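# Move two cart bottles into fridge, close door

## Task

Move both bottles off the cart and into the refrigerator, where each must stand upright; afterwards close the refrigerator door fully. Success requires the cart to finish resting on its wheels, no glass bottle dropping any real distance, the door never being swung hard either way, and the robot neither toppling nor left leaning. Nothing counts as finished if it stays in position only because the robot is holding it.

## Robot and tools

ROBOT. The machine is a Hello Robot Stretch 4 with a single arm. It has an omni-wheel base, a lift that rides up and down a mast, an arm that telescopes straight forward, a three-joint wrist (yaw, pitch, roll) and a two-finger gripper. It stands about 1.6 m tall, and the base edge lies within 0.23 m of the base origin.

FRAMES. The base frame has its origin on the floor below the base centre, with x ahead, y to the left and z up. hand_pose is a point between the open fingertips, expressed in this frame. When all wrist joints read zero, the hand axes line up with the base axes. The printed hand position may be slightly wrong. The odometry frame is wherever the base frame was when the scene began. base_odometry comes from wheel turns only, so slipping shows up as motion. Its heading is positive to the left, in -3.142 to 3.142.

execute_actions. Argument "actions" is a list holding exactly one action, or nothing (then it only reports state and images). One action may contain "base", "joints" or both, plus optional "pace" and "contact_limits"; alternatively it contains only "end_of_arm". Everything inside starts at once and may finish at different moments.
- "base" holds exactly one relative command, measured from the base position in the most recent state report: {"translate_m": d} drives straight, forward positive, -2 to 2 m; {"strafe_m": d} slides sideways, left positive, -2 to 2 m; {"rotate_rad": d} spins in place, counter-clockwise (left) positive, -3.2 to 3.2 rad.
- "joints" is a single object of absolute targets keyed by name: lift_m 0 to 1.2 m; arm_m 0 to 0.55 m of extension; wrist_yaw_rad -1.134 to 4.276 (0 points forward, positive turns left, 3.14 is folded back, beyond 3.4 the arm may interfere); wrist_pitch_rad -1.117 to 4.259 (0 level, 1.57 points down); wrist_roll_rad -1.117 to 4.259 (0 keeps the fingers level, positive turns the gripper clockwise seen from behind); gripper_m -0.038 to 0.141, the fingertip gap in metres (negative means they press together). Out-of-range joint targets are clipped and reported; any other bad value or unknown key rejects the whole call and nothing moves.
- "pace": "slow", "default", "fast" or "max". Base top speeds are 0.1/0.3/0.4/0.6 m/s and 1/2/3/4 rad/s; with the lift above 0.2 they are reduced, reaching 0.3 m/s and 1 rad/s at 1.2 m.
- "contact_limits": {"arm_m": v}, v from 0 (gentlest) to 0.75 (firmest), 0.5 if omitted; the arm halts when it pushes harder.
- {"end_of_arm": "enable_torque"} re-powers any wrist or gripper motor that shut off.
- "cameras": list from head_camera, head_left_camera, head_right_camera, wrist_camera, or "all"; omitted/null means all, [] means none.
A joint or the base you omit may keep pursuing its earlier target. If a result reports a stop, the remaining execute_actions, wait and finished_scene calls of that same reply are skipped.

wait: "seconds" 0 to 10; commands nothing and returns state and images. zoom_image: "camera" plus "region" [x0, y0, x1, y1] in pixels of that camera's latest full image, origin at top left, at most 504x504. finished_scene: "scene" number; ends the scene for good once the last command has been held, and reports success.

RESULTS. base_status and joint_status give how each commanded motion ended: "done" (for the base, wheels turned the full amount even if slipping), "off_target" (stopped short, may still push), "contact_stop_at_<key>" (met something; that part holds, though lift, arm or wheels may go slack, so a slack lift can sag under load and a slack base may drift), "limit_stop_at_<name>", "time_out", "torque_fault" (wrist or gripper motor overloaded and went limp; send enable_torque). "limit_stop_at_tilt" means lean above 6 degrees; lift, arm and wheels go slack until it lessens. "limit_stop_at_own_body" is a self-collision guard, likely with the gripper tipped up (pitch below -0.2) and rolled (roll below -0.4 or above 4); moving away is allowed. on_its_own lists uncommanded things; its "held at" is a target, not a position. lidar_m: 12 horizontal ranges in metres from the base origin, 30-degree sectors starting straight ahead and going counter-clockwise (4th left, 7th behind, 10th right); "-" means nothing seen or closer than 0.25 m; glass, clear plastic and thin legs may be missed. wrist_depth_mm: 7x7 grid of median depths, 100 to 2000 mm, row by row from top left; clear objects are absent. turned_by_wheels vs turned_by_imu differing by over about 0.1 rad means a collision or slip; heading error is about their difference. base_tilt in degrees, forward and right positive, with a fixed bias up to about 1.5. motor_effort is percent of maximum, positive toward larger joint values, peak in brackets; wheel_0..2 positive turns the base right. Gripper readings never confirm a grasp; a firm squeeze shows as a gripper effort change.

CAMERAS. head_camera sits atop the mast facing forward and down (turn the base to look around); head_left_camera and head_right_camera are fisheyes beside it aimed steeper, showing base and arm; wrist_camera looks along the fingers, tips near the image bottom. Calibration is given as OpenCV K, distortion and T_world_to_cam, where world is the base frame; each is slightly off.

TIPS AND HAZARDS. Unfold at start with lift_m 0.4 and wrist_yaw_rad 0 together. Grip by commanding a gap smaller than the object; lower values squeeze harder and pull it toward the wrist. If fingertips jam on a surface, lift up. Set glass bottles down gently and upright; never release them above the shelf. Open and close the door slowly with modest contact limits so it does not slam, and check it is fully shut. Avoid driving or turning with over 1 kg held and arm_m above 0.2, especially fast, and avoid strong pushes or pulls with the gripper raised: the robot can tip. Do not shove the cart over. Loose objects may occasionally be nudged by outside forces.

Each tool is called after "Emit:" in YAML: its name, and indented under it one key for each argument.

## Session

Emit:
execute_actions:
  actions: []

Scene clock: 0.00 s.
base_odometry: x=+0.000 y=+0.000 heading=+0.000 (m, m, rad; odometry frame)
turned_by_wheels: +0.000 (rad since the last result)
turned_by_imu: +0.000 (rad since the last result)
base_tilt: forward=-0.5 right=+0.0 (deg)
lidar_m: 1.19 1.20 1.55 0.86 1.20 1.79 1.92 2.57 0.91 0.82 0.84 1.06
base_status: not commanded
joint_positions: lift_m=+0.138 arm_m=+0.001 wrist_yaw_rad=+3.060 wrist_pitch_rad=+0.007 wrist_roll_rad=-0.014 gripper_m=+0.057
joint_status: not commanded
motor_effort: lift_m=+19 arm_m=+0 wrist_yaw_rad=-1 wrist_pitch_rad=-7 wrist_roll_rad=+2 gripper_m=-2 wheel_0=+0 wheel_1=+0 wheel_2=+0 (%)
hand_pose: x=-0.1089 y=+0.1107 z=+0.3144 quat_wxyz=(+0.041, -0.004, -0.007, +0.999) (m; base frame)
wrist_depth_mm: - 142 - - 1921 - - / - 129 - - 1983 - - / - 130 200 - 1983 - - / 114 142 - - 1921 - - / 1708 - - - 1983 - - / 1060 1118 196 1255 195 1255 1255 / 768 768 778 141 809 788 866
pictures: head_camera, head_left_camera, head_right_camera, wrist_camera
Images, in order (width x height): head_camera 420x560, head_left_camera 420x672, head_right_camera 420x672, wrist_camera 616x392.

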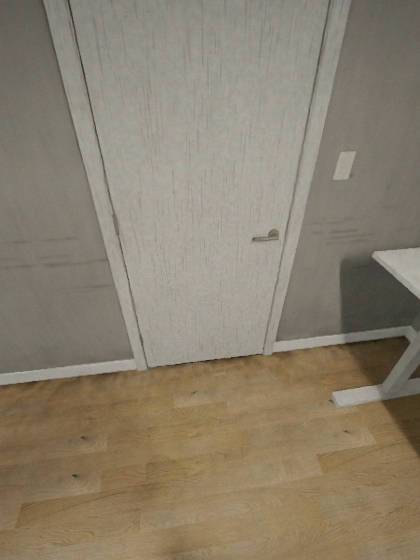

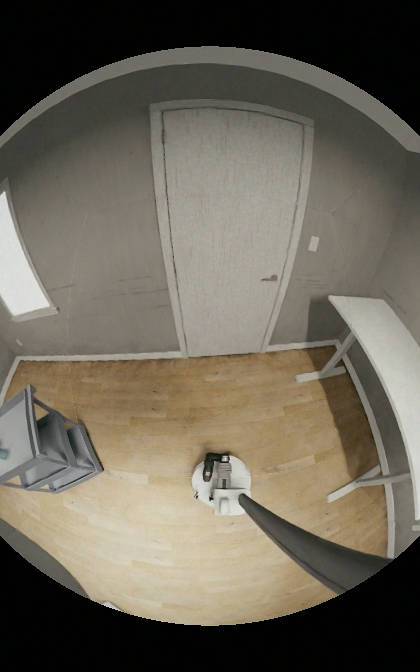

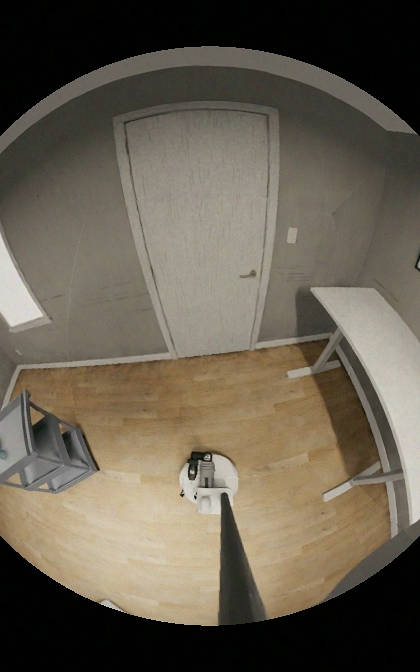

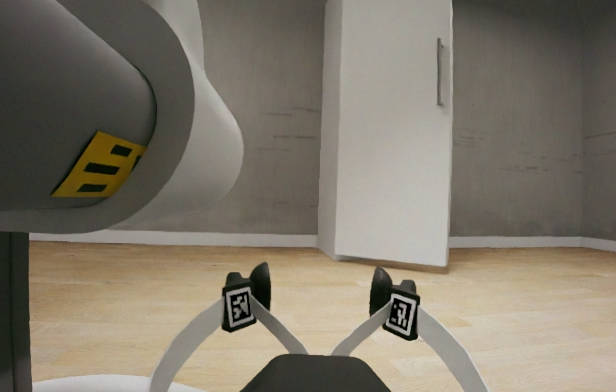

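Emit:
execute_actions:
  actions:
    - {"base":{"rotate_rad":2.3},"joints":{"lift_m":0.8,"wrist_yaw_rad":0},"pace":"fast"}

Scene clock: 6.97 s.
base_odometry: x=+0.000 y=+0.000 heading=+2.300 (m, m, rad; odometry frame)
turned_by_wheels: +2.300 (rad since the last result)
turned_by_imu: +2.342 (rad since the last result)
base_tilt: forward=-0.5 right=+0.2 (deg)
lidar_m: 3.31 1.80 2.51 2.16 0.85 0.81 0.90 1.22 1.19 1.31 0.97 0.87
base_status: done
joint_positions: lift_m=+0.800 arm_m=+0.001 wrist_yaw_rad=+0.000 wrist_pitch_rad=+0.007 wrist_roll_rad=-0.014 gripper_m=+0.057
joint_status: all done
motor_effort: lift_m=+23(22) arm_m=+0(1) wrist_yaw_rad=-2(7) wrist_pitch_rad=-7(8) wrist_roll_rad=+2(2) gripper_m=-4(1) wheel_0=+0(7) wheel_1=+1(6) wheel_2=+1(10) (%)
hand_pose: x=+0.4600 y=-0.0873 z=+0.9758 quat_wxyz=(+1.000, -0.007, +0.004, +0.000) (m; base frame)
wrist_depth_mm: 1464 1499 - - - - - / 1464 1537 - - - - - / 1499 1537 - - - - - / 1430 1576 - - - - - / 1464 1537 - - - - 1042 / 1464 1537 196 - 195 - 683 / 1464 1576 - 141 - 1138 1098
pictures: head_camera, head_left_camera, head_right_camera, wrist_camera
camera_calibration (this result's frames):
wrist_camera: T_world_to_cam=[[0.0464359, -0.99752, 0.052889, -0.14482], [0.0150507, -0.0522415, -0.998521, 1.02466], [0.998808, 0.0471633, 0.0125875, -0.24442], [0, 0, 0, 1]] pos_world=[0.235431, -0.0794033, 1.03388]
Images, in order (width x height): head_camera 420x560, head_left_camera 420x672, head_right_camera 420x672, wrist_camera 616x392.

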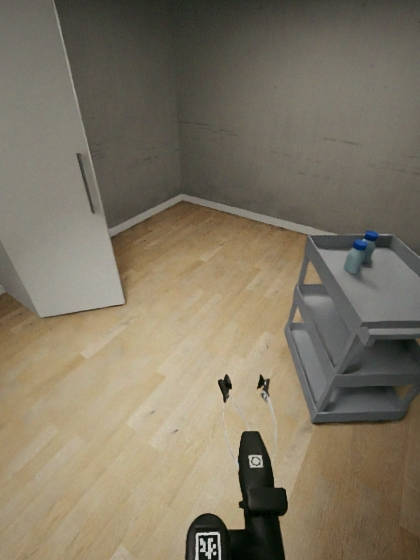

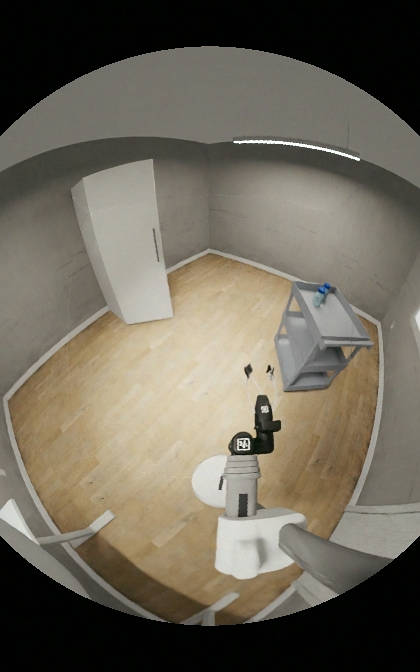

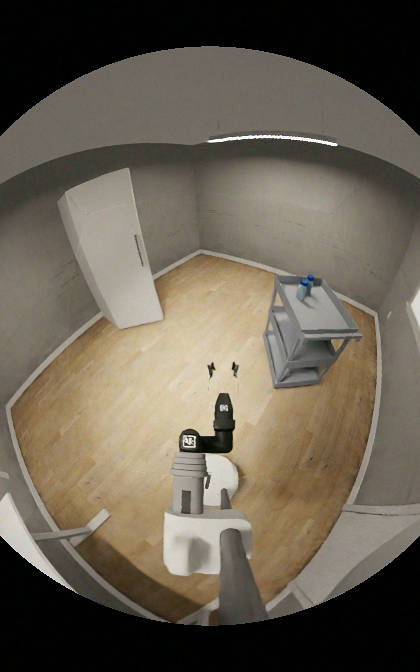

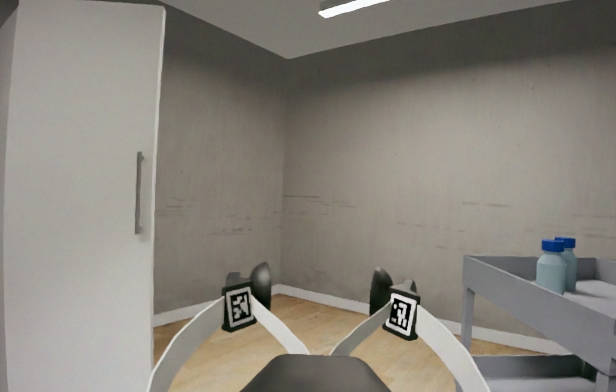

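Emit:
execute_actions:
  actions:
    - {"base":{"translate_m":1.8},"joints":{"gripper_m":0.0},"pace":"max"}
  cameras: []

Emit:
execute_actions:
  actions:
    - {"base":{"rotate_rad":0.98},"pace":"fast"}

Scene clock: 36.83 s.
base_odometry: x=-1.200 y=+1.342 heading=+2.301 (m, m, rad; odometry frame)
turned_by_wheels: +0.000 (rad since the last result)
turned_by_imu: +0.004 (rad since the last result)
base_tilt: forward=-0.5 right=+0.0 (deg)
lidar_m: 1.75 1.50 0.95 0.61 2.34 2.40 2.96 0.75 0.70 2.15 1.65 1.63
base_status: done
joint_positions: lift_m=+0.800 arm_m=+0.001 wrist_yaw_rad=+0.000 wrist_pitch_rad=+0.007 wrist_roll_rad=-0.014 gripper_m=+0.000
joint_status: all done
motor_effort: lift_m=+23(23) arm_m=+0(0) wrist_yaw_rad=-1(2) wrist_pitch_rad=-7(7) wrist_roll_rad=+3(3) gripper_m=-5(2) wheel_0=+2(9) wheel_1=+1(6) wheel_2=+2(11) (%)
hand_pose: x=+0.4600 y=-0.0874 z=+0.9758 quat_wxyz=(+1.000, -0.007, +0.004, +0.000) (m; base frame)
wrist_depth_mm: 1205 1430 1808 1808 1499 1308 1138 / 1205 1430 1808 1808 1499 1308 1160 / 1229 1430 1808 1756 1537 1281 1138 / 1229 1464 1863 1756 1537 1308 1138 / 1229 1464 1863 1808 1499 1281 1138 / 1229 1464 1756 193 1430 1308 1160 / 1182 1430 1808 1708 1430 1255 1160
pictures: none
No camera images: the call's "cameras" was empty. Leave "cameras" out to get every camera's image.

Scene clock: 38.47 s.
base_odometry: x=-1.200 y=+1.342 heading=-3.003 (m, m, rad; odometry frame)
turned_by_wheels: +0.980 (rad since the last result)
turned_by_imu: +0.998 (rad since the last result)
base_tilt: forward=-0.5 right=-0.1 (deg)
lidar_m: 0.96 0.61 0.66 2.38 2.45 0.84 0.71 2.29 1.70 1.62 1.70 1.53
base_status: done
joint_positions: lift_m=+0.800 arm_m=+0.001 wrist_yaw_rad=+0.000 wrist_pitch_rad=+0.007 wrist_roll_rad=-0.014 gripper_m=+0.000
joint_status: not commanded
motor_effort: lift_m=+22(22) arm_m=+0(0) wrist_yaw_rad=-1(2) wrist_pitch_rad=-7(8) wrist_roll_rad=+2(3) gripper_m=-5(4) wheel_0=+0(9) wheel_1=+1(2) wheel_2=+0(5) (%)
hand_pose: x=+0.4600 y=-0.0874 z=+0.9758 quat_wxyz=(+1.000, -0.007, +0.004, +0.000) (m; base frame)
wrist_depth_mm: 1060 1182 976 1281 1255 1308 1281 / 960 768 1008 1255 1255 1255 1229 / 1098 1205 1042 1308 1281 1255 1229 / 1118 1205 1042 1308 1281 1229 1205 / 1060 768 1098 1255 1281 1255 1205 / 1118 1205 878 193 1229 1229 1255 / 1060 976 976 1281 1255 1255 1229
pictures: head_camera, head_left_camera, head_right_camera, wrist_camera
camera_calibration (this result's frames):
wrist_camera: T_world_to_cam=[[0.046188, -0.997532, 0.0528885, -0.144779], [0.0150377, -0.0522447, -0.998521, 1.0247], [0.99882, 0.046915, 0.0125875, -0.244425], [0, 0, 0, 1]] pos_world=[0.235414, -0.0794192, 1.03392]
Images, in order (width x height): head_camera 420x560, head_left_camera 420x672, head_right_camera 420x672, wrist_camera 616x392.

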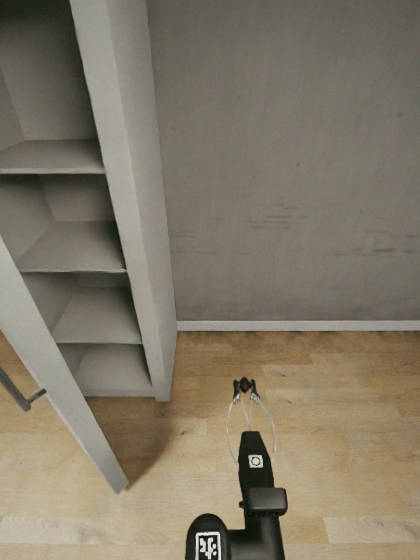

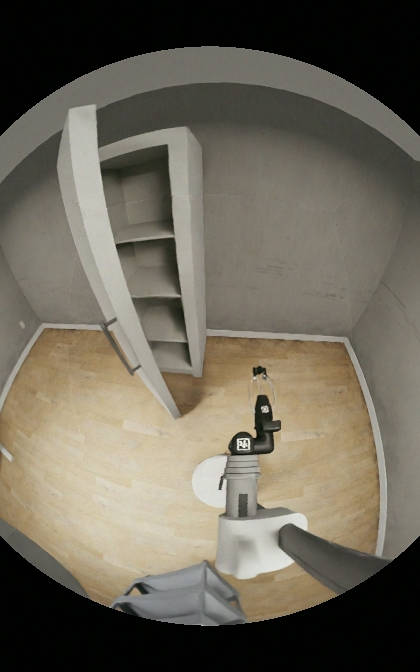

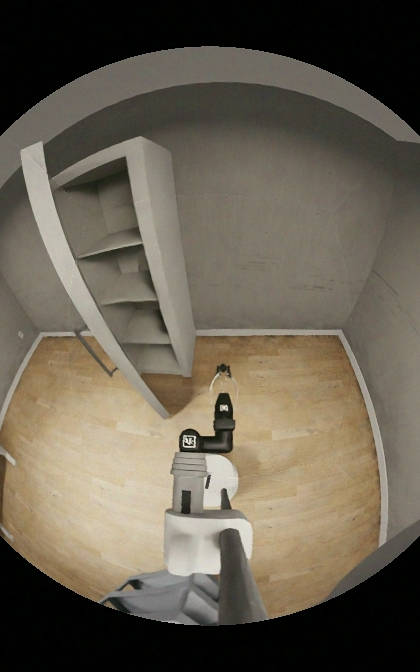

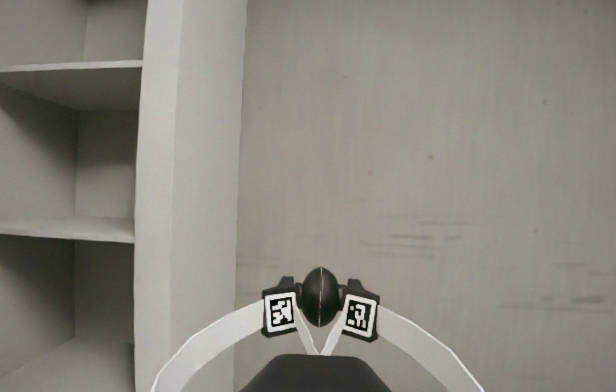

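Emit:
execute_actions:
  actions:
    - {"base":{"strafe_m":0.22},"joints":{"arm_m":0.42},"pace":"fast"}
  cameras: ["head_camera","head_left_camera"]

Scene clock: 56.37 s.
base_odometry: x=-1.169 y=+1.124 heading=-3.003 (m, m, rad; odometry frame)
turned_by_wheels: +0.000 (rad since the last result)
turned_by_imu: +0.001 (rad since the last result)
base_tilt: forward=-0.6 right=+0.1 (deg)
lidar_m: 0.54 0.51 2.20 2.18 2.19 1.02 0.71 0.84 1.94 1.85 1.93 1.55
base_status: done
joint_positions: lift_m=+0.800 arm_m=+0.419 wrist_yaw_rad=+0.000 wrist_pitch_rad=+0.007 wrist_roll_rad=-0.014 gripper_m=+0.000
joint_status: all done
motor_effort: lift_m=+22(22) arm_m=+6(6) wrist_yaw_rad=-1(1) wrist_pitch_rad=-7(7) wrist_roll_rad=+3(1) gripper_m=-4(6) wheel_0=+0(14) wheel_1=-2(5) wheel_2=+0(3) (%)
hand_pose: x=+0.8784 y=-0.0874 z=+0.9759 quat_wxyz=(+1.000, -0.007, +0.004, +0.000) (m; base frame)
wrist_depth_mm: 603 559 298 854 854 842 831 / 750 750 300 854 854 842 831 / 759 759 300 878 842 854 842 / 759 759 301 842 854 831 831 / 517 404 301 866 842 842 831 / 723 324 301 193 854 831 831 / 759 750 300 559 854 842 831
pictures: head_camera, head_left_camera
Images, in order (width x height): head_camera 420x560, head_left_camera 420x672.

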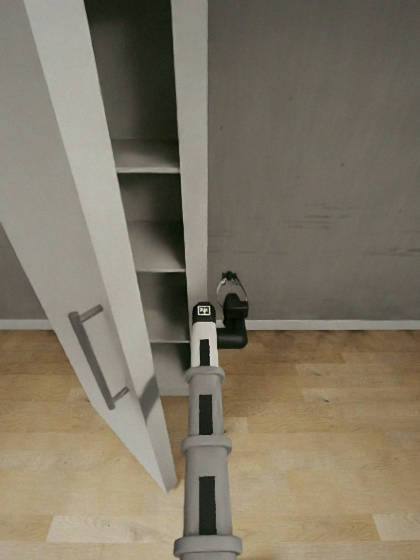

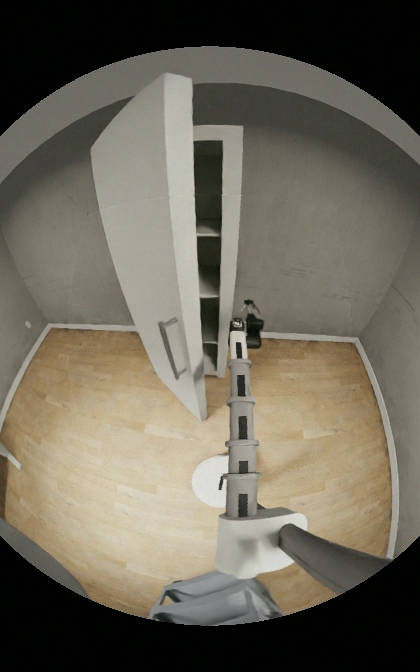

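Emit:
execute_actions:
  actions:
    - {"base":{"strafe_m":0.17},"pace":"slow"}
  cameras: ["head_camera"]

Scene clock: 67.20 s.
base_odometry: x=-1.146 y=+0.956 heading=-3.003 (m, m, rad; odometry frame)
turned_by_wheels: +0.000 (rad since the last result)
turned_by_imu: +0.001 (rad since the last result)
base_tilt: forward=-0.5 right=+0.0 (deg)
lidar_m: 0.94 0.38 2.20 1.98 2.03 2.33 0.81 0.75 2.08 2.03 2.11 1.56
base_status: done
joint_positions: lift_m=+0.800 arm_m=+0.419 wrist_yaw_rad=+0.000 wrist_pitch_rad=+0.007 wrist_roll_rad=-0.014 gripper_m=+0.000
joint_status: not commanded
motor_effort: lift_m=+22(22) arm_m=+6(6) wrist_yaw_rad=-2(4) wrist_pitch_rad=-7(7) wrist_roll_rad=+2(2) gripper_m=-5(5) wheel_0=-2(18) wheel_1=+3(1) wheel_2=+0(11) (%)
hand_pose: x=+0.8784 y=-0.0874 z=+0.9759 quat_wxyz=(+1.000, -0.007, +0.004, +0.000) (m; base frame)
wrist_depth_mm: 559 591 591 559 296 831 831 / 574 741 750 732 296 831 831 / 580 768 750 750 296 842 831 / 580 759 759 750 294 854 842 / 512 559 597 574 296 842 831 / 530 366 343 193 294 842 842 / 580 759 741 298 296 842 842
pictures: head_camera
Images, in order (width x height): head_camera 420x560.

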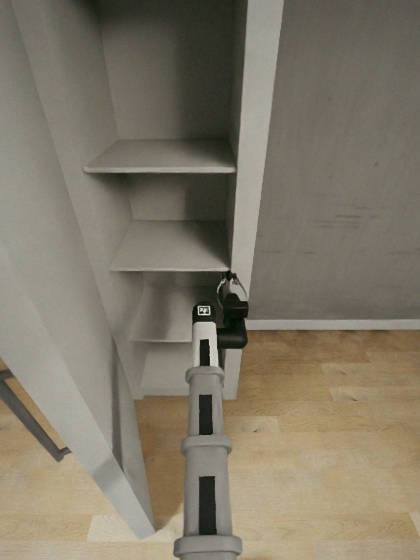

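Emit:
execute_actions:
  actions:
    - {"joints":{"arm_m":0.0,"gripper_m":0.141},"pace":"fast"}

Scene clock: 73.70 s.
base_odometry: x=-1.146 y=+0.956 heading=-3.003 (m, m, rad; odometry frame)
turned_by_wheels: +0.000 (rad since the last result)
turned_by_imu: +0.001 (rad since the last result)
base_tilt: forward=-0.5 right=+0.1 (deg)
lidar_m: 0.92 0.55 0.49 1.99 2.04 2.31 0.80 0.77 2.08 2.03 2.09 1.56
base_status: not commanded
joint_positions: lift_m=+0.800 arm_m=+0.002 wrist_yaw_rad=+0.000 wrist_pitch_rad=+0.008 wrist_roll_rad=-0.014 gripper_m=+0.141
joint_status: all done
motor_effort: lift_m=+22(22) arm_m=-6(6) wrist_yaw_rad=+0(1) wrist_pitch_rad=-7(7) wrist_roll_rad=+2(2) gripper_m=+2(5) wheel_0=-2(1) wheel_1=+3(3) wheel_2=+0(0) (%)
hand_pose: x=+0.4609 y=-0.0875 z=+0.9758 quat_wxyz=(+1.000, -0.007, +0.004, +0.000) (m; base frame)
wrist_depth_mm: 634 798 1182 1138 1229 1255 1255 / 634 798 878 778 1281 1281 1255 / 647 842 1160 1182 1281 1281 1255 / 654 866 1182 1160 1255 1281 1255 / 654 809 1160 1025 1255 1255 1229 / 654 768 1160 1138 1281 208 1255 / 654 798 1138 143 1308 1281 1229
pictures: head_camera, head_left_camera, head_right_camera, wrist_camera
camera_calibration (this result's frames):
wrist_camera: T_world_to_cam=[[0.0459345, -0.997543, 0.0529018, -0.144795], [0.0149465, -0.0522655, -0.998521, 1.02474], [0.998833, 0.0466572, 0.012509, -0.245323], [0, 0, 0, 1]] pos_world=[0.236371, -0.0794348, 1.03395]
Images, in order (width x height): head_camera 420x560, head_left_camera 420x672, head_right_camera 420x672, wrist_camera 616x392.

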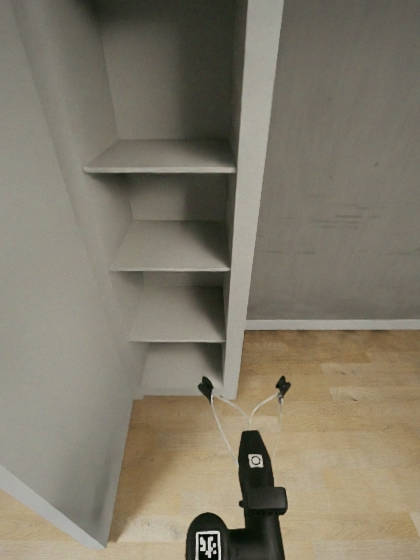

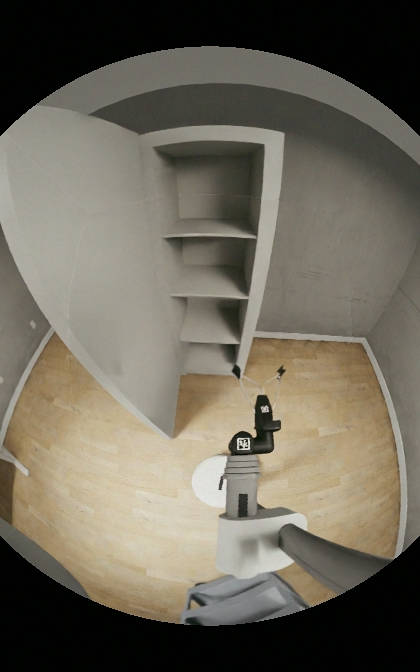

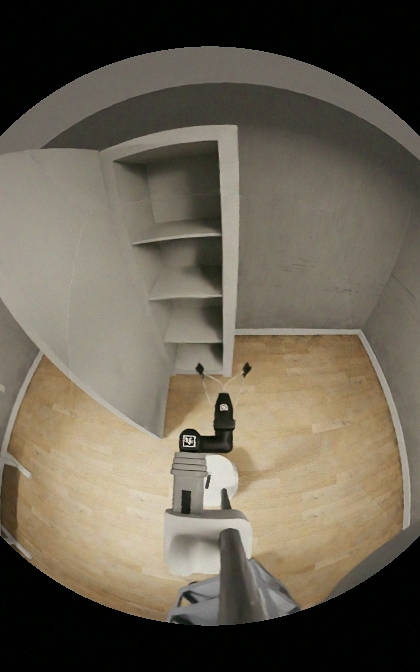

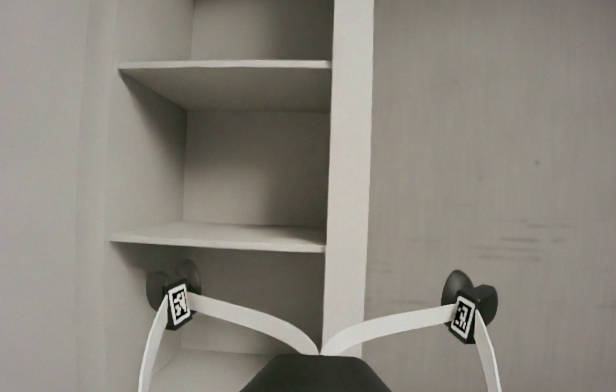

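Emit:
execute_actions:
  actions:
    - {"base":{"rotate_rad":-2.78},"pace":"max"}
  cameras: ["head_camera","wrist_camera"]

Scene clock: 81.43 s.
base_odometry: x=-1.146 y=+0.956 heading=+0.501 (m, m, rad; odometry frame)
turned_by_wheels: -2.780 (rad since the last result)
turned_by_imu: -2.828 (rad since the last result)
base_tilt: forward=-0.5 right=+0.2 (deg)
lidar_m: 0.76 2.22 2.00 2.03 1.63 0.93 0.68 0.49 2.71 1.99 2.39 0.86
base_status: done
joint_positions: lift_m=+0.800 arm_m=+0.002 wrist_yaw_rad=+0.000 wrist_pitch_rad=+0.008 wrist_roll_rad=-0.014 gripper_m=+0.141
joint_status: not commanded
motor_effort: lift_m=+22(22) arm_m=-6(6) wrist_yaw_rad=+0(2) wrist_pitch_rad=-8(8) wrist_roll_rad=+2(3) gripper_m=-1(0) wheel_0=+2(8) wheel_1=+1(12) wheel_2=+0(6) (%)
hand_pose: x=+0.4610 y=-0.0874 z=+0.9758 quat_wxyz=(+1.000, -0.007, +0.004, +0.000) (m; base frame)
wrist_depth_mm: 1921 - - - 1983 1863 1708 / 1863 - - - 1983 1921 1618 / 1921 - - - 1983 1808 1661 / 1921 - - - - 1808 1661 / 1921 - - 1060 1921 1808 1708 / 1983 - 554 574 603 208 683 / 1983 - - 142 1060 1863 1756
pictures: head_camera, wrist_camera
camera_calibration (this result's frames):
wrist_camera: T_world_to_cam=[[0.0461157, -0.997534, 0.0529019, -0.144827], [0.0149561, -0.0522628, -0.998521, 1.02473], [0.998824, 0.0468387, 0.012509, -0.245326], [0, 0, 0, 1]] pos_world=[0.236391, -0.0794232, 1.03395]
Images, in order (width x height): head_camera 420x560, wrist_camera 616x392.

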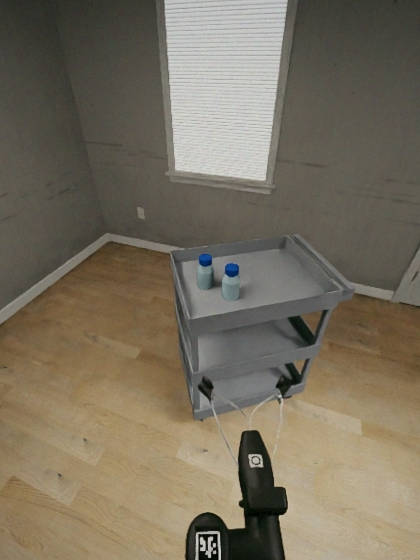

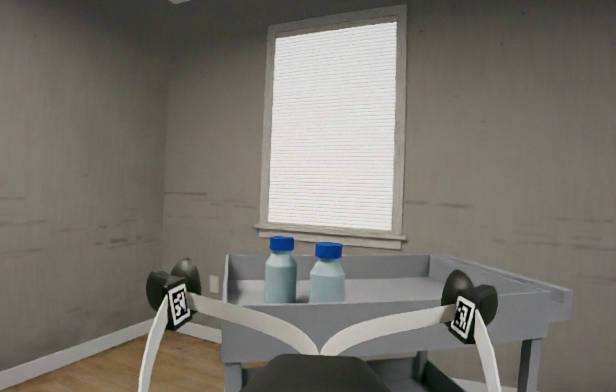

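Emit:
execute_actions:
  actions:
    - {"joints":{"arm_m":0.36,"gripper_m":0.105,"wrist_pitch_rad":0.45,"lift_m":0.88},"pace":"fast"}
  cameras: ["head_camera","wrist_camera"]

Scene clock: 98.40 s.
base_odometry: x=-1.146 y=+0.956 heading=+0.501 (m, m, rad; odometry frame)
turned_by_wheels: +0.000 (rad since the last result)
turned_by_imu: +0.001 (rad since the last result)
base_tilt: forward=-0.4 right=+0.0 (deg)
lidar_m: 0.74 2.20 2.02 2.05 1.66 0.93 0.71 0.49 2.74 2.01 2.41 0.86
base_status: not commanded
joint_positions: lift_m=+0.880 arm_m=+0.359 wrist_yaw_rad=+0.000 wrist_pitch_rad=+0.452 wrist_roll_rad=-0.014 gripper_m=+0.105
joint_status: all done
motor_effort: lift_m=+22(24) arm_m=+6(7) wrist_yaw_rad=-2(1) wrist_pitch_rad=-6(6) wrist_roll_rad=+2(3) gripper_m=-3(2) wheel_0=+2(2) wheel_1=+1(1) wheel_2=+0(0) (%)
hand_pose: x=+0.7894 y=-0.0874 z=+0.9319 quat_wxyz=(+0.975, -0.007, +0.224, +0.002) (m; base frame)
wrist_depth_mm: 1756 1983 1863 1661 1537 1430 1281 / 1661 - 1983 1808 1576 1430 1336 / 1863 - - 1863 1661 1499 1430 / 1863 - 585 455 668 668 597 / 1756 1808 480 459 480 504 504 / 1499 1397 197 402 283 303 322 / 1281 266 262 143 289 314 340
pictures: head_camera, wrist_camera
camera_calibration (this result's frames):
wrist_camera: T_world_to_cam=[[0.0644909, -0.997527, 0.0279574, -0.148883], [-0.415813, -0.0523294, -0.907943, 1.23163], [0.907161, 0.046929, -0.41816, -0.0991026], [0, 0, 0, 1]] pos_world=[0.611633, -0.0794136, 1.08097]
Images, in order (width x height): head_camera 420x560, wrist_camera 616x392.

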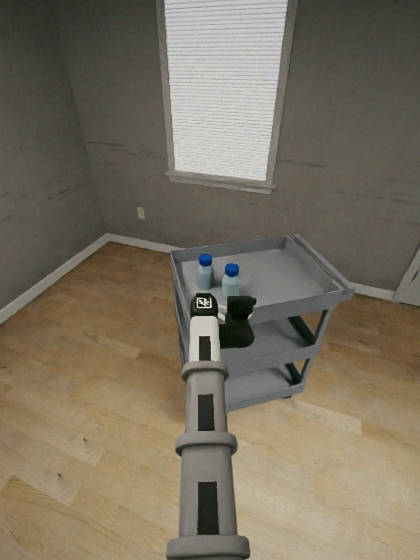

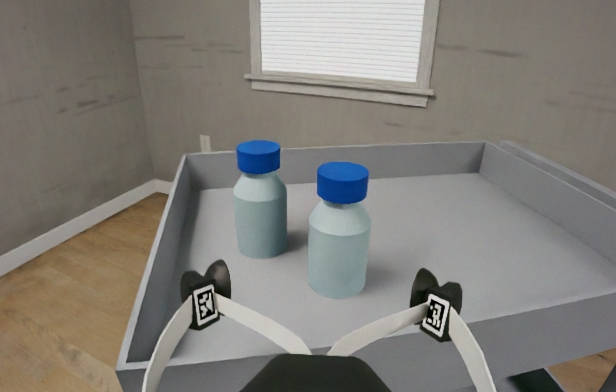

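Emit:
execute_actions:
  actions:
    - {"base":{"strafe_m":-0.022},"joints":{"arm_m":0.45},"pace":"fast"}
  cameras: []

Emit:
execute_actions:
  actions:
    - {"joints":{"arm_m":0.525,"lift_m":0.835}}
  cameras: ["head_camera","wrist_camera"]

Scene clock: 109.13 s.
base_odometry: x=-1.135 y=+0.936 heading=+0.501 (m, m, rad; odometry frame)
turned_by_wheels: +0.000 (rad since the last result)
turned_by_imu: +0.001 (rad since the last result)
base_tilt: forward=-0.5 right=+0.1 (deg)
lidar_m: 0.77 2.24 2.04 2.06 1.67 0.95 0.66 0.49 2.71 2.00 2.38 0.85
base_status: done
joint_positions: lift_m=+0.880 arm_m=+0.449 wrist_yaw_rad=+0.000 wrist_pitch_rad=+0.452 wrist_roll_rad=-0.014 gripper_m=+0.105
joint_status: all done
motor_effort: lift_m=+23(22) arm_m=+6(6) wrist_yaw_rad=-2(0) wrist_pitch_rad=-7(7) wrist_roll_rad=+3(3) gripper_m=-2(2) wheel_0=+0(13) wheel_1=+0(10) wheel_2=+0(0) (%)
hand_pose: x=+0.8794 y=-0.0874 z=+0.9319 quat_wxyz=(+0.975, -0.007, +0.224, +0.002) (m; base frame)
wrist_depth_mm: 1708 1921 1808 1537 1397 1308 1205 / 1708 - 1921 1661 1537 1397 1281 / 1808 - - 1808 1537 1430 1336 / 1808 - 377 609 640 640 559 / 1756 477 387 303 504 508 508 / 1430 368 196 314 375 387 402 / 1229 315 342 143 334 329 342
pictures: none
No camera images: the call's "cameras" was empty. Leave "cameras" out to get every camera's image.

Scene clock: 110.27 s.
base_odometry: x=-1.135 y=+0.936 heading=+0.501 (m, m, rad; odometry frame)
turned_by_wheels: +0.000 (rad since the last result)
turned_by_imu: +0.000 (rad since the last result)
base_tilt: forward=-0.2 right=+0.1 (deg)
lidar_m: 0.75 2.24 2.04 2.06 1.63 0.95 0.65 0.47 2.70 1.99 2.37 0.87
base_status: not commanded
joint_positions: lift_m=+0.835 arm_m=+0.524 wrist_yaw_rad=+0.000 wrist_pitch_rad=+0.452 wrist_roll_rad=-0.014 gripper_m=+0.105
joint_status: all done
motor_effort: lift_m=+15(21) arm_m=+6(7) wrist_yaw_rad=-1(1) wrist_pitch_rad=-7(7) wrist_roll_rad=+3(2) gripper_m=-2(0) wheel_0=+0(1) wheel_1=+0(0) wheel_2=+0(0) (%)
hand_pose: x=+0.9544 y=-0.0874 z=+0.8875 quat_wxyz=(+0.975, -0.007, +0.224, +0.002) (m; base frame)
wrist_depth_mm: 1661 1863 1756 1537 1366 1229 1138 / 1708 1983 1808 1576 1430 1308 1229 / 1756 - 1921 1661 1464 1336 1229 / 1863 480 289 227 564 564 504 / 1537 389 289 207 424 424 427 / 268 332 197 216 221 324 338 / 262 274 287 143 282 281 287
pictures: head_camera, wrist_camera
camera_calibration (this result's frames):
wrist_camera: T_world_to_cam=[[0.0643763, -0.997534, 0.0279504, -0.158197], [-0.415919, -0.0522803, -0.907898, 1.25998], [0.90712, 0.046822, -0.418259, -0.267214], [0, 0, 0, 1]] pos_world=[0.776627, -0.0794233, 1.03659]
Images, in order (width x height): head_camera 420x560, wrist_camera 616x392.

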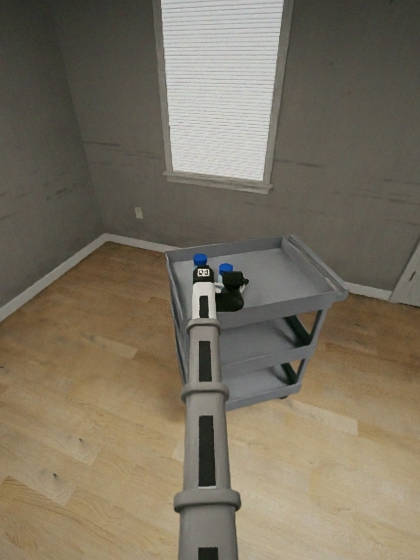

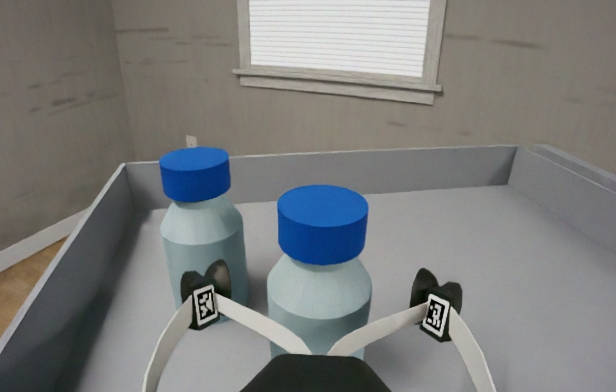

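Emit:
execute_actions:
  actions:
    - {"joints":{"arm_m":0.546,"lift_m":0.803,"gripper_m":0.09}}
  cameras: ["wrist_camera"]

Emit:
execute_actions:
  actions:
    - {"joints":{"gripper_m":0.01}}
  cameras: ["wrist_camera"]

Scene clock: 119.70 s.
base_odometry: x=-1.135 y=+0.936 heading=+0.501 (m, m, rad; odometry frame)
turned_by_wheels: +0.000 (rad since the last result)
turned_by_imu: +0.001 (rad since the last result)
base_tilt: forward=-0.5 right=+0.1 (deg)
lidar_m: 0.75 2.22 2.04 2.05 1.64 0.95 0.64 0.48 2.71 1.98 2.38 0.87
base_status: not commanded
joint_positions: lift_m=+0.803 arm_m=+0.545 wrist_yaw_rad=+0.000 wrist_pitch_rad=+0.452 wrist_roll_rad=-0.014 gripper_m=+0.090
joint_status: all done
motor_effort: lift_m=+15(13) arm_m=+6(6) wrist_yaw_rad=-1(1) wrist_pitch_rad=-7(7) wrist_roll_rad=+2(3) gripper_m=-2(2) wheel_0=+0(0) wheel_1=+0(0) wheel_2=+0(0) (%)
hand_pose: x=+0.9754 y=-0.0874 z=+0.8555 quat_wxyz=(+0.975, -0.007, +0.224, +0.002) (m; base frame)
wrist_depth_mm: 1618 1863 1708 1537 1336 1229 1160 / 1756 1983 1756 1576 1430 1281 1205 / 1708 449 462 496 535 564 539 / 1661 410 265 169 459 492 477 / 285 343 267 183 353 373 370 / 263 287 197 184 192 293 291 / 241 238 244 141 245 242 249
pictures: wrist_camera
camera_calibration (this result's frames):
wrist_camera: T_world_to_cam=[[0.0643512, -0.997536, 0.0279503, -0.158636], [-0.41592, -0.0522698, -0.907898, 1.23965], [0.907121, 0.0467992, -0.418259, -0.299648], [0, 0, 0, 1]] pos_world=[0.797623, -0.0794253, 1.00458]
Images, in order (width x height): wrist_camera 616x392.

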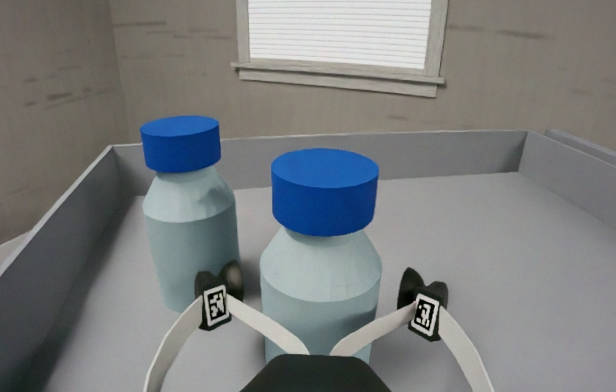

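Scene clock: 121.30 s.
base_odometry: x=-1.135 y=+0.936 heading=+0.501 (m, m, rad; odometry frame)
turned_by_wheels: +0.000 (rad since the last result)
turned_by_imu: +0.000 (rad since the last result)
base_tilt: forward=-0.5 right=+0.1 (deg)
lidar_m: 0.76 2.24 2.03 2.05 1.64 0.96 0.66 0.49 2.70 1.98 2.39 0.87
base_status: not commanded
joint_positions: lift_m=+0.803 arm_m=+0.545 wrist_yaw_rad=+0.000 wrist_pitch_rad=+0.457 wrist_roll_rad=-0.014 gripper_m=+0.010
joint_status: all done
motor_effort: lift_m=+17(17) arm_m=+6(6) wrist_yaw_rad=-2(1) wrist_pitch_rad=-20(21) wrist_roll_rad=+3(2) gripper_m=-18(20) wheel_0=+0(1) wheel_1=+0(0) wheel_2=+0(0) (%)
hand_pose: x=+0.9748 y=-0.0873 z=+0.8542 quat_wxyz=(+0.974, -0.007, +0.226, +0.002) (m; base frame)
wrist_depth_mm: 1661 1808 1661 1464 1336 1255 1138 / 1661 1983 1756 1576 1397 1281 1182 / 1808 449 469 488 517 549 539 / 1756 404 262 151 449 480 477 / 283 334 267 164 343 362 362 / 258 282 183 164 178 287 287 / 238 229 239 170 232 202 246
pictures: wrist_camera
camera_calibration (this result's frames):
wrist_camera: T_world_to_cam=[[0.0647534, -0.997518, 0.0276511, -0.158629], [-0.420128, -0.0523853, -0.905951, 1.24066], [0.905151, 0.0470464, -0.422478, -0.294176], [0, 0, 0, 1]] pos_world=[0.797783, -0.0794029, 1.00408]
Images, in order (width x height): wrist_camera 616x392.

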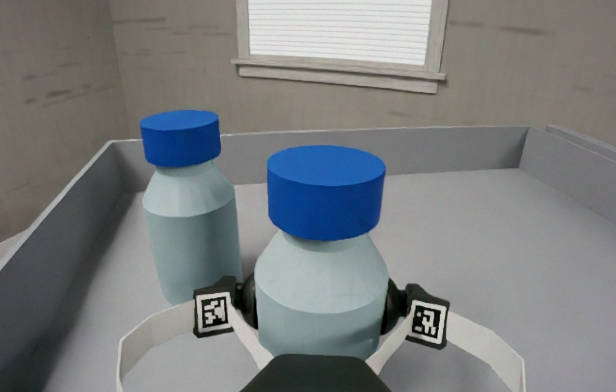

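Emit:
execute_actions:
  actions:
    - {"joints":{"lift_m":0.99}}
  cameras: ["wrist_camera"]

Emit:
execute_actions:
  actions:
    - {"base":{"rotate_rad":2.78},"joints":{"arm_m":0.05}}

Scene clock: 130.83 s.
base_odometry: x=-1.135 y=+0.936 heading=+0.501 (m, m, rad; odometry frame)
turned_by_wheels: +0.000 (rad since the last result)
turned_by_imu: +0.001 (rad since the last result)
base_tilt: forward=-0.5 right=+0.1 (deg)
lidar_m: 0.76 2.22 2.04 2.07 1.65 0.94 0.65 0.48 2.70 1.97 2.40 0.86
base_status: not commanded
joint_positions: lift_m=+0.990 arm_m=+0.545 wrist_yaw_rad=+0.000 wrist_pitch_rad=+0.457 wrist_roll_rad=-0.014 gripper_m=+0.010
joint_status: all done
motor_effort: lift_m=+25(25) arm_m=+6(6) wrist_yaw_rad=-3(2) wrist_pitch_rad=-20(21) wrist_roll_rad=+3(2) gripper_m=-20(19) wheel_0=+0(0) wheel_1=+0(0) wheel_2=+0(0) (%)
hand_pose: x=+0.9749 y=-0.0873 z=+1.0405 quat_wxyz=(+0.974, -0.007, +0.226, +0.002) (m; base frame)
wrist_depth_mm: 1661 1863 1618 1499 1366 1229 1160 / 1708 1921 1756 1618 1430 1281 1205 / 1708 - 1983 1661 1499 1397 1255 / 1808 - - 151 1576 1464 1336 / 1863 - - 164 597 621 609 / 1576 549 183 164 177 549 504 / 1397 433 330 170 442 304 469
pictures: wrist_camera
camera_calibration (this result's frames):
wrist_camera: T_world_to_cam=[[0.0647521, -0.997518, 0.0276541, -0.163783], [-0.420088, -0.0523854, -0.90597, 1.40943], [0.90517, 0.0470463, -0.422437, -0.215536], [0, 0, 0, 1]] pos_world=[0.797787, -0.0794029, 1.19038]
Images, in order (width x height): wrist_camera 616x392.

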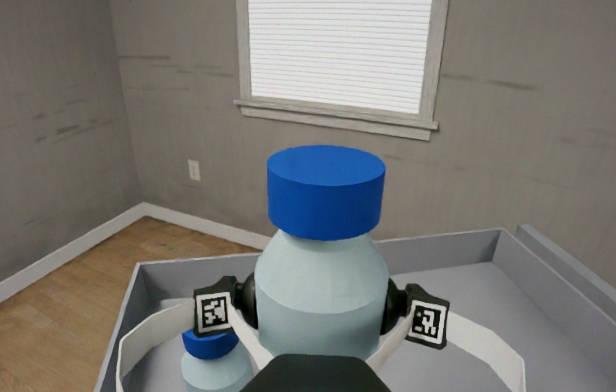

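Scene clock: 133.83 s.
base_odometry: x=-1.135 y=+0.936 heading=-3.003 (m, m, rad; odometry frame)
turned_by_wheels: +2.780 (rad since the last result)
turned_by_imu: +2.831 (rad since the last result)
base_tilt: forward=-0.5 right=+0.2 (deg)
lidar_m: 0.44 0.52 0.47 1.95 2.02 2.30 0.81 0.76 2.11 2.04 2.10 1.56
base_status: done
joint_positions: lift_m=+0.990 arm_m=+0.051 wrist_yaw_rad=+0.000 wrist_pitch_rad=+0.457 wrist_roll_rad=-0.014 gripper_m=+0.010
joint_status: all done
motor_effort: lift_m=+25(25) arm_m=-6(6) wrist_yaw_rad=-2(6) wrist_pitch_rad=-20(20) wrist_roll_rad=+3(2) gripper_m=-19(23) wheel_0=-3(7) wheel_1=-2(9) wheel_2=-1(7) (%)
hand_pose: x=+0.4809 y=-0.0874 z=+1.0405 quat_wxyz=(+0.974, -0.007, +0.226, +0.002) (m; base frame)
wrist_depth_mm: 615 778 1025 991 854 1098 1098 / 603 788 1078 1078 1138 1138 1138 / 627 759 842 842 1205 1205 1229 / 621 820 1255 151 1308 1308 1308 / 627 831 1182 164 1464 1464 1397 / 615 854 184 164 178 1537 1537 / 615 778 1205 171 1336 750 1430
pictures: head_camera, head_left_camera, head_right_camera, wrist_camera
camera_calibration (this result's frames):
wrist_camera: T_world_to_cam=[[0.0647263, -0.99752, 0.0276476, -0.131787], [-0.420112, -0.0523698, -0.90596, 1.20195], [0.905161, 0.0470243, -0.42246, 0.231602], [0, 0, 0, 1]] pos_world=[0.303848, -0.0794052, 1.19041]
Images, in order (width x height): head_camera 420x560, head_left_camera 420x672, head_right_camera 420x672, wrist_camera 616x392.

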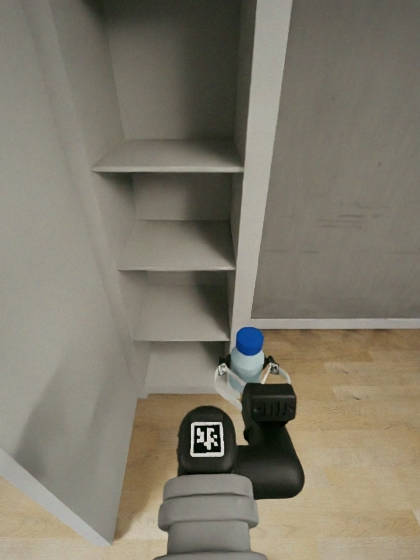

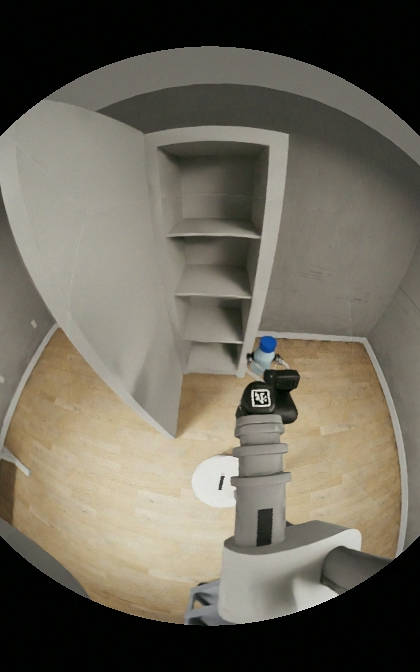

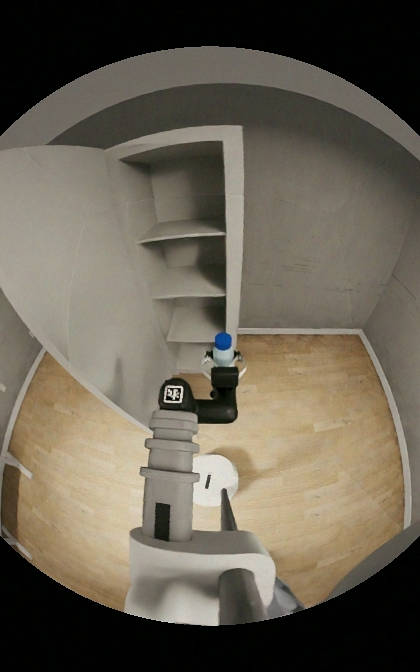

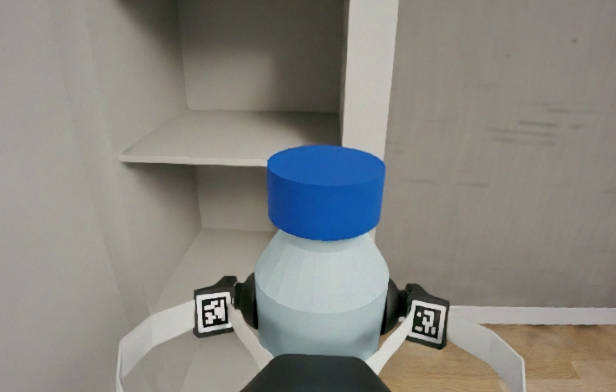

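Emit:
execute_actions:
  actions:
    - {"base":{"rotate_rad":0.23},"joints":{"arm_m":0.3}}
  cameras: []

Emit:
execute_actions:
  actions:
    - {"base":{"translate_m":0.2},"joints":{"arm_m":0.545}}

Scene clock: 143.57 s.
base_odometry: x=-1.135 y=+0.936 heading=-2.773 (m, m, rad; odometry frame)
turned_by_wheels: +0.229 (rad since the last result)
turned_by_imu: +0.235 (rad since the last result)
base_tilt: forward=-0.4 right=+0.2 (deg)
lidar_m: 0.81 0.49 2.71 1.97 2.18 0.94 0.76 1.10 2.03 2.05 1.75 0.94
base_status: done
joint_positions: lift_m=+0.990 arm_m=+0.299 wrist_yaw_rad=+0.000 wrist_pitch_rad=+0.457 wrist_roll_rad=-0.014 gripper_m=+0.010
joint_status: all done
motor_effort: lift_m=+25(25) arm_m=+6(7) wrist_yaw_rad=-2(4) wrist_pitch_rad=-20(21) wrist_roll_rad=+2(2) gripper_m=-20(21) wheel_0=-3(9) wheel_1=-2(4) wheel_2=-1(7) (%)
hand_pose: x=+0.7288 y=-0.0874 z=+1.0405 quat_wxyz=(+0.974, -0.007, +0.226, +0.002) (m; base frame)
wrist_depth_mm: 340 439 554 798 759 699 449 / 345 455 580 854 798 732 433 / 357 473 603 842 831 723 394 / 366 488 574 151 544 554 389 / 375 496 661 164 496 492 413 / 377 484 183 163 179 500 436 / 387 462 715 171 759 320 484
pictures: none
No camera images: the call's "cameras" was empty. Leave "cameras" out to get every camera's image.

Scene clock: 145.63 s.
base_odometry: x=-1.322 y=+0.864 heading=-2.773 (m, m, rad; odometry frame)
turned_by_wheels: +0.000 (rad since the last result)
turned_by_imu: +0.001 (rad since the last result)
base_tilt: forward=-0.6 right=+0.1 (deg)
lidar_m: 0.72 0.36 0.34 1.96 2.17 1.17 0.96 2.44 2.11 2.10 1.54 0.75
base_status: done
joint_positions: lift_m=+0.990 arm_m=+0.544 wrist_yaw_rad=+0.000 wrist_pitch_rad=+0.457 wrist_roll_rad=-0.014 gripper_m=+0.010
joint_status: all done
motor_effort: lift_m=+25(25) arm_m=+6(7) wrist_yaw_rad=-3(0) wrist_pitch_rad=-20(21) wrist_roll_rad=+2(2) gripper_m=-20(21) wheel_0=+3(10) wheel_1=+2(7) wheel_2=+0(9) (%)
hand_pose: x=+0.9738 y=-0.0873 z=+1.0405 quat_wxyz=(+0.974, -0.007, +0.226, +0.002) (m; base frame)
wrist_depth_mm: 189 241 349 394 366 342 324 / 193 250 366 413 389 357 340 / 200 258 384 430 410 387 362 / 204 268 404 151 427 410 387 / 210 277 402 164 427 421 404 / 213 270 184 164 178 355 353 / 216 259 293 171 286 229 301
pictures: head_camera, head_left_camera, head_right_camera, wrist_camera
camera_calibration (this result's frames):
wrist_camera: T_world_to_cam=[[0.0647641, -0.997518, 0.0276442, -0.163716], [-0.42015, -0.0523848, -0.905941, 1.40905], [0.905141, 0.0470578, -0.4225, -0.214517], [0, 0, 0, 1]] pos_world=[0.796783, -0.0794022, 1.19041]
Images, in order (width x height): head_camera 420x560, head_left_camera 420x672, head_right_camera 420x672, wrist_camera 616x392.

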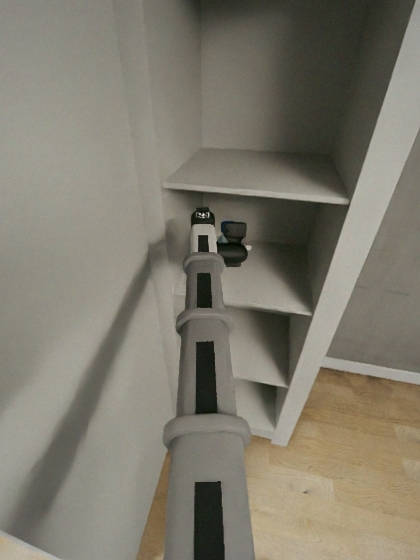

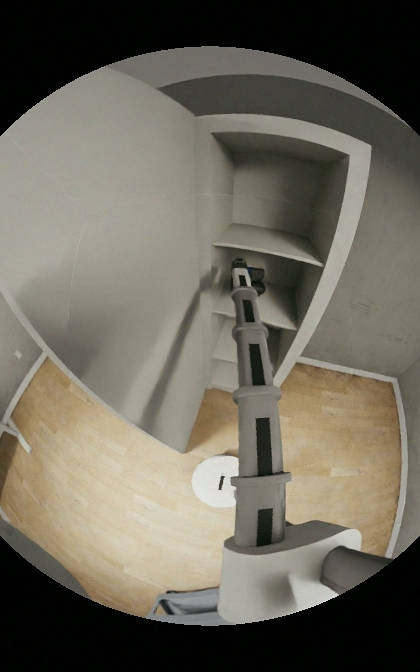

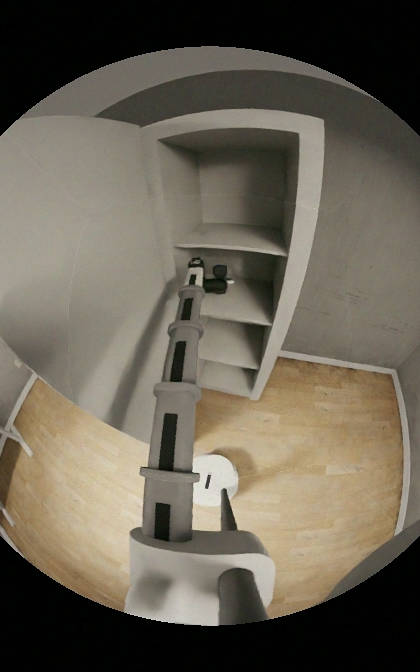

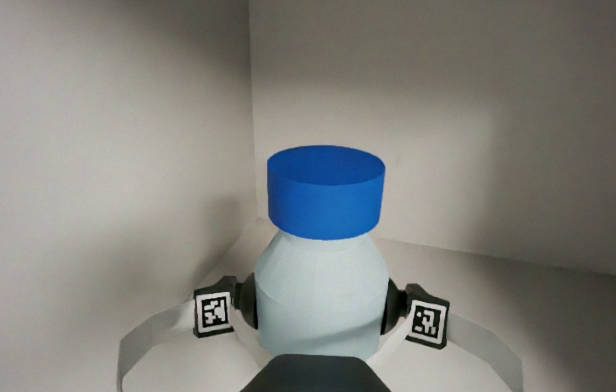

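Emit:
execute_actions:
  actions:
    - {"joints":{"lift_m":0.943}}
  cameras: []

Emit:
execute_actions:
  actions:
    - {"joints":{"gripper_m":0.1}}
  cameras: ["wrist_camera"]

Scene clock: 152.00 s.
base_odometry: x=-1.322 y=+0.864 heading=-2.773 (m, m, rad; odometry frame)
turned_by_wheels: +0.000 (rad since the last result)
turned_by_imu: +0.001 (rad since the last result)
base_tilt: forward=-0.3 right=+0.1 (deg)
lidar_m: 0.72 0.37 0.34 1.96 2.17 1.18 0.96 2.45 2.10 2.08 1.55 0.75
base_status: not commanded
joint_positions: lift_m=+0.943 arm_m=+0.544 wrist_yaw_rad=+0.000 wrist_pitch_rad=+0.457 wrist_roll_rad=-0.014 gripper_m=+0.010
joint_status: all done
motor_effort: lift_m=+18(24) arm_m=+6(6) wrist_yaw_rad=-1(2) wrist_pitch_rad=-20(21) wrist_roll_rad=+2(2) gripper_m=-20(20) wheel_0=+3(2) wheel_1=+2(2) wheel_2=+0(0) (%)
hand_pose: x=+0.9738 y=-0.0873 z=+0.9941 quat_wxyz=(+0.974, -0.007, +0.226, +0.002) (m; base frame)
wrist_depth_mm: 189 242 349 389 364 343 325 / 193 250 368 413 389 362 342 / 199 259 387 430 410 384 362 / 205 268 402 151 424 410 384 / 209 276 357 164 347 362 362 / 213 267 184 164 178 290 290 / 217 230 239 170 232 202 248
pictures: none
No camera images: the call's "cameras" was empty. Leave "cameras" out to get every camera's image.

Scene clock: 153.70 s.
base_odometry: x=-1.322 y=+0.864 heading=-2.773 (m, m, rad; odometry frame)
turned_by_wheels: +0.000 (rad since the last result)
turned_by_imu: +0.000 (rad since the last result)
base_tilt: forward=-0.5 right=+0.2 (deg)
lidar_m: 0.72 0.38 0.34 1.98 2.15 1.17 0.96 2.44 2.10 2.10 1.54 0.75
base_status: not commanded
joint_positions: lift_m=+0.943 arm_m=+0.544 wrist_yaw_rad=+0.000 wrist_pitch_rad=+0.452 wrist_roll_rad=-0.014 gripper_m=+0.100
joint_status: all done
motor_effort: lift_m=+17(17) arm_m=+6(6) wrist_yaw_rad=-2(2) wrist_pitch_rad=-9(21) wrist_roll_rad=+2(2) gripper_m=-1(25) wheel_0=+3(2) wheel_1=+2(2) wheel_2=+0(0) (%)
hand_pose: x=+0.9744 y=-0.0874 z=+0.9953 quat_wxyz=(+0.975, -0.007, +0.224, +0.002) (m; base frame)
wrist_depth_mm: 190 241 349 394 366 340 327 / 193 250 366 415 387 359 342 / 200 259 384 436 413 382 362 / 205 267 399 168 427 410 384 / 209 274 359 182 355 370 373 / 213 268 199 183 193 294 294 / 216 239 250 142 247 243 250
pictures: wrist_camera
camera_calibration (this result's frames):
wrist_camera: T_world_to_cam=[[0.0644341, -0.997531, 0.0279223, -0.162511], [-0.416239, -0.0522956, -0.90775, 1.36628], [0.906969, 0.0468678, -0.418581, -0.239818], [0, 0, 0, 1]] pos_world=[0.796678, -0.0794195, 1.14439]
Images, in order (width x height): wrist_camera 616x392.

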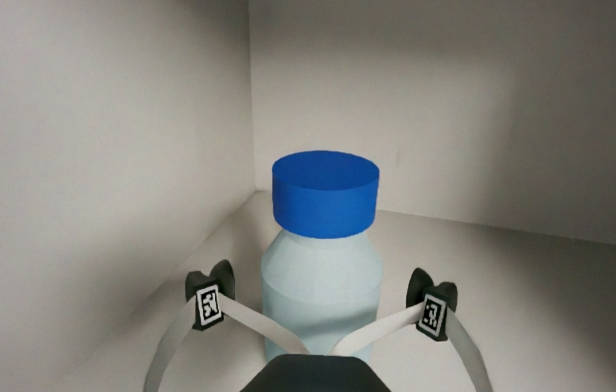

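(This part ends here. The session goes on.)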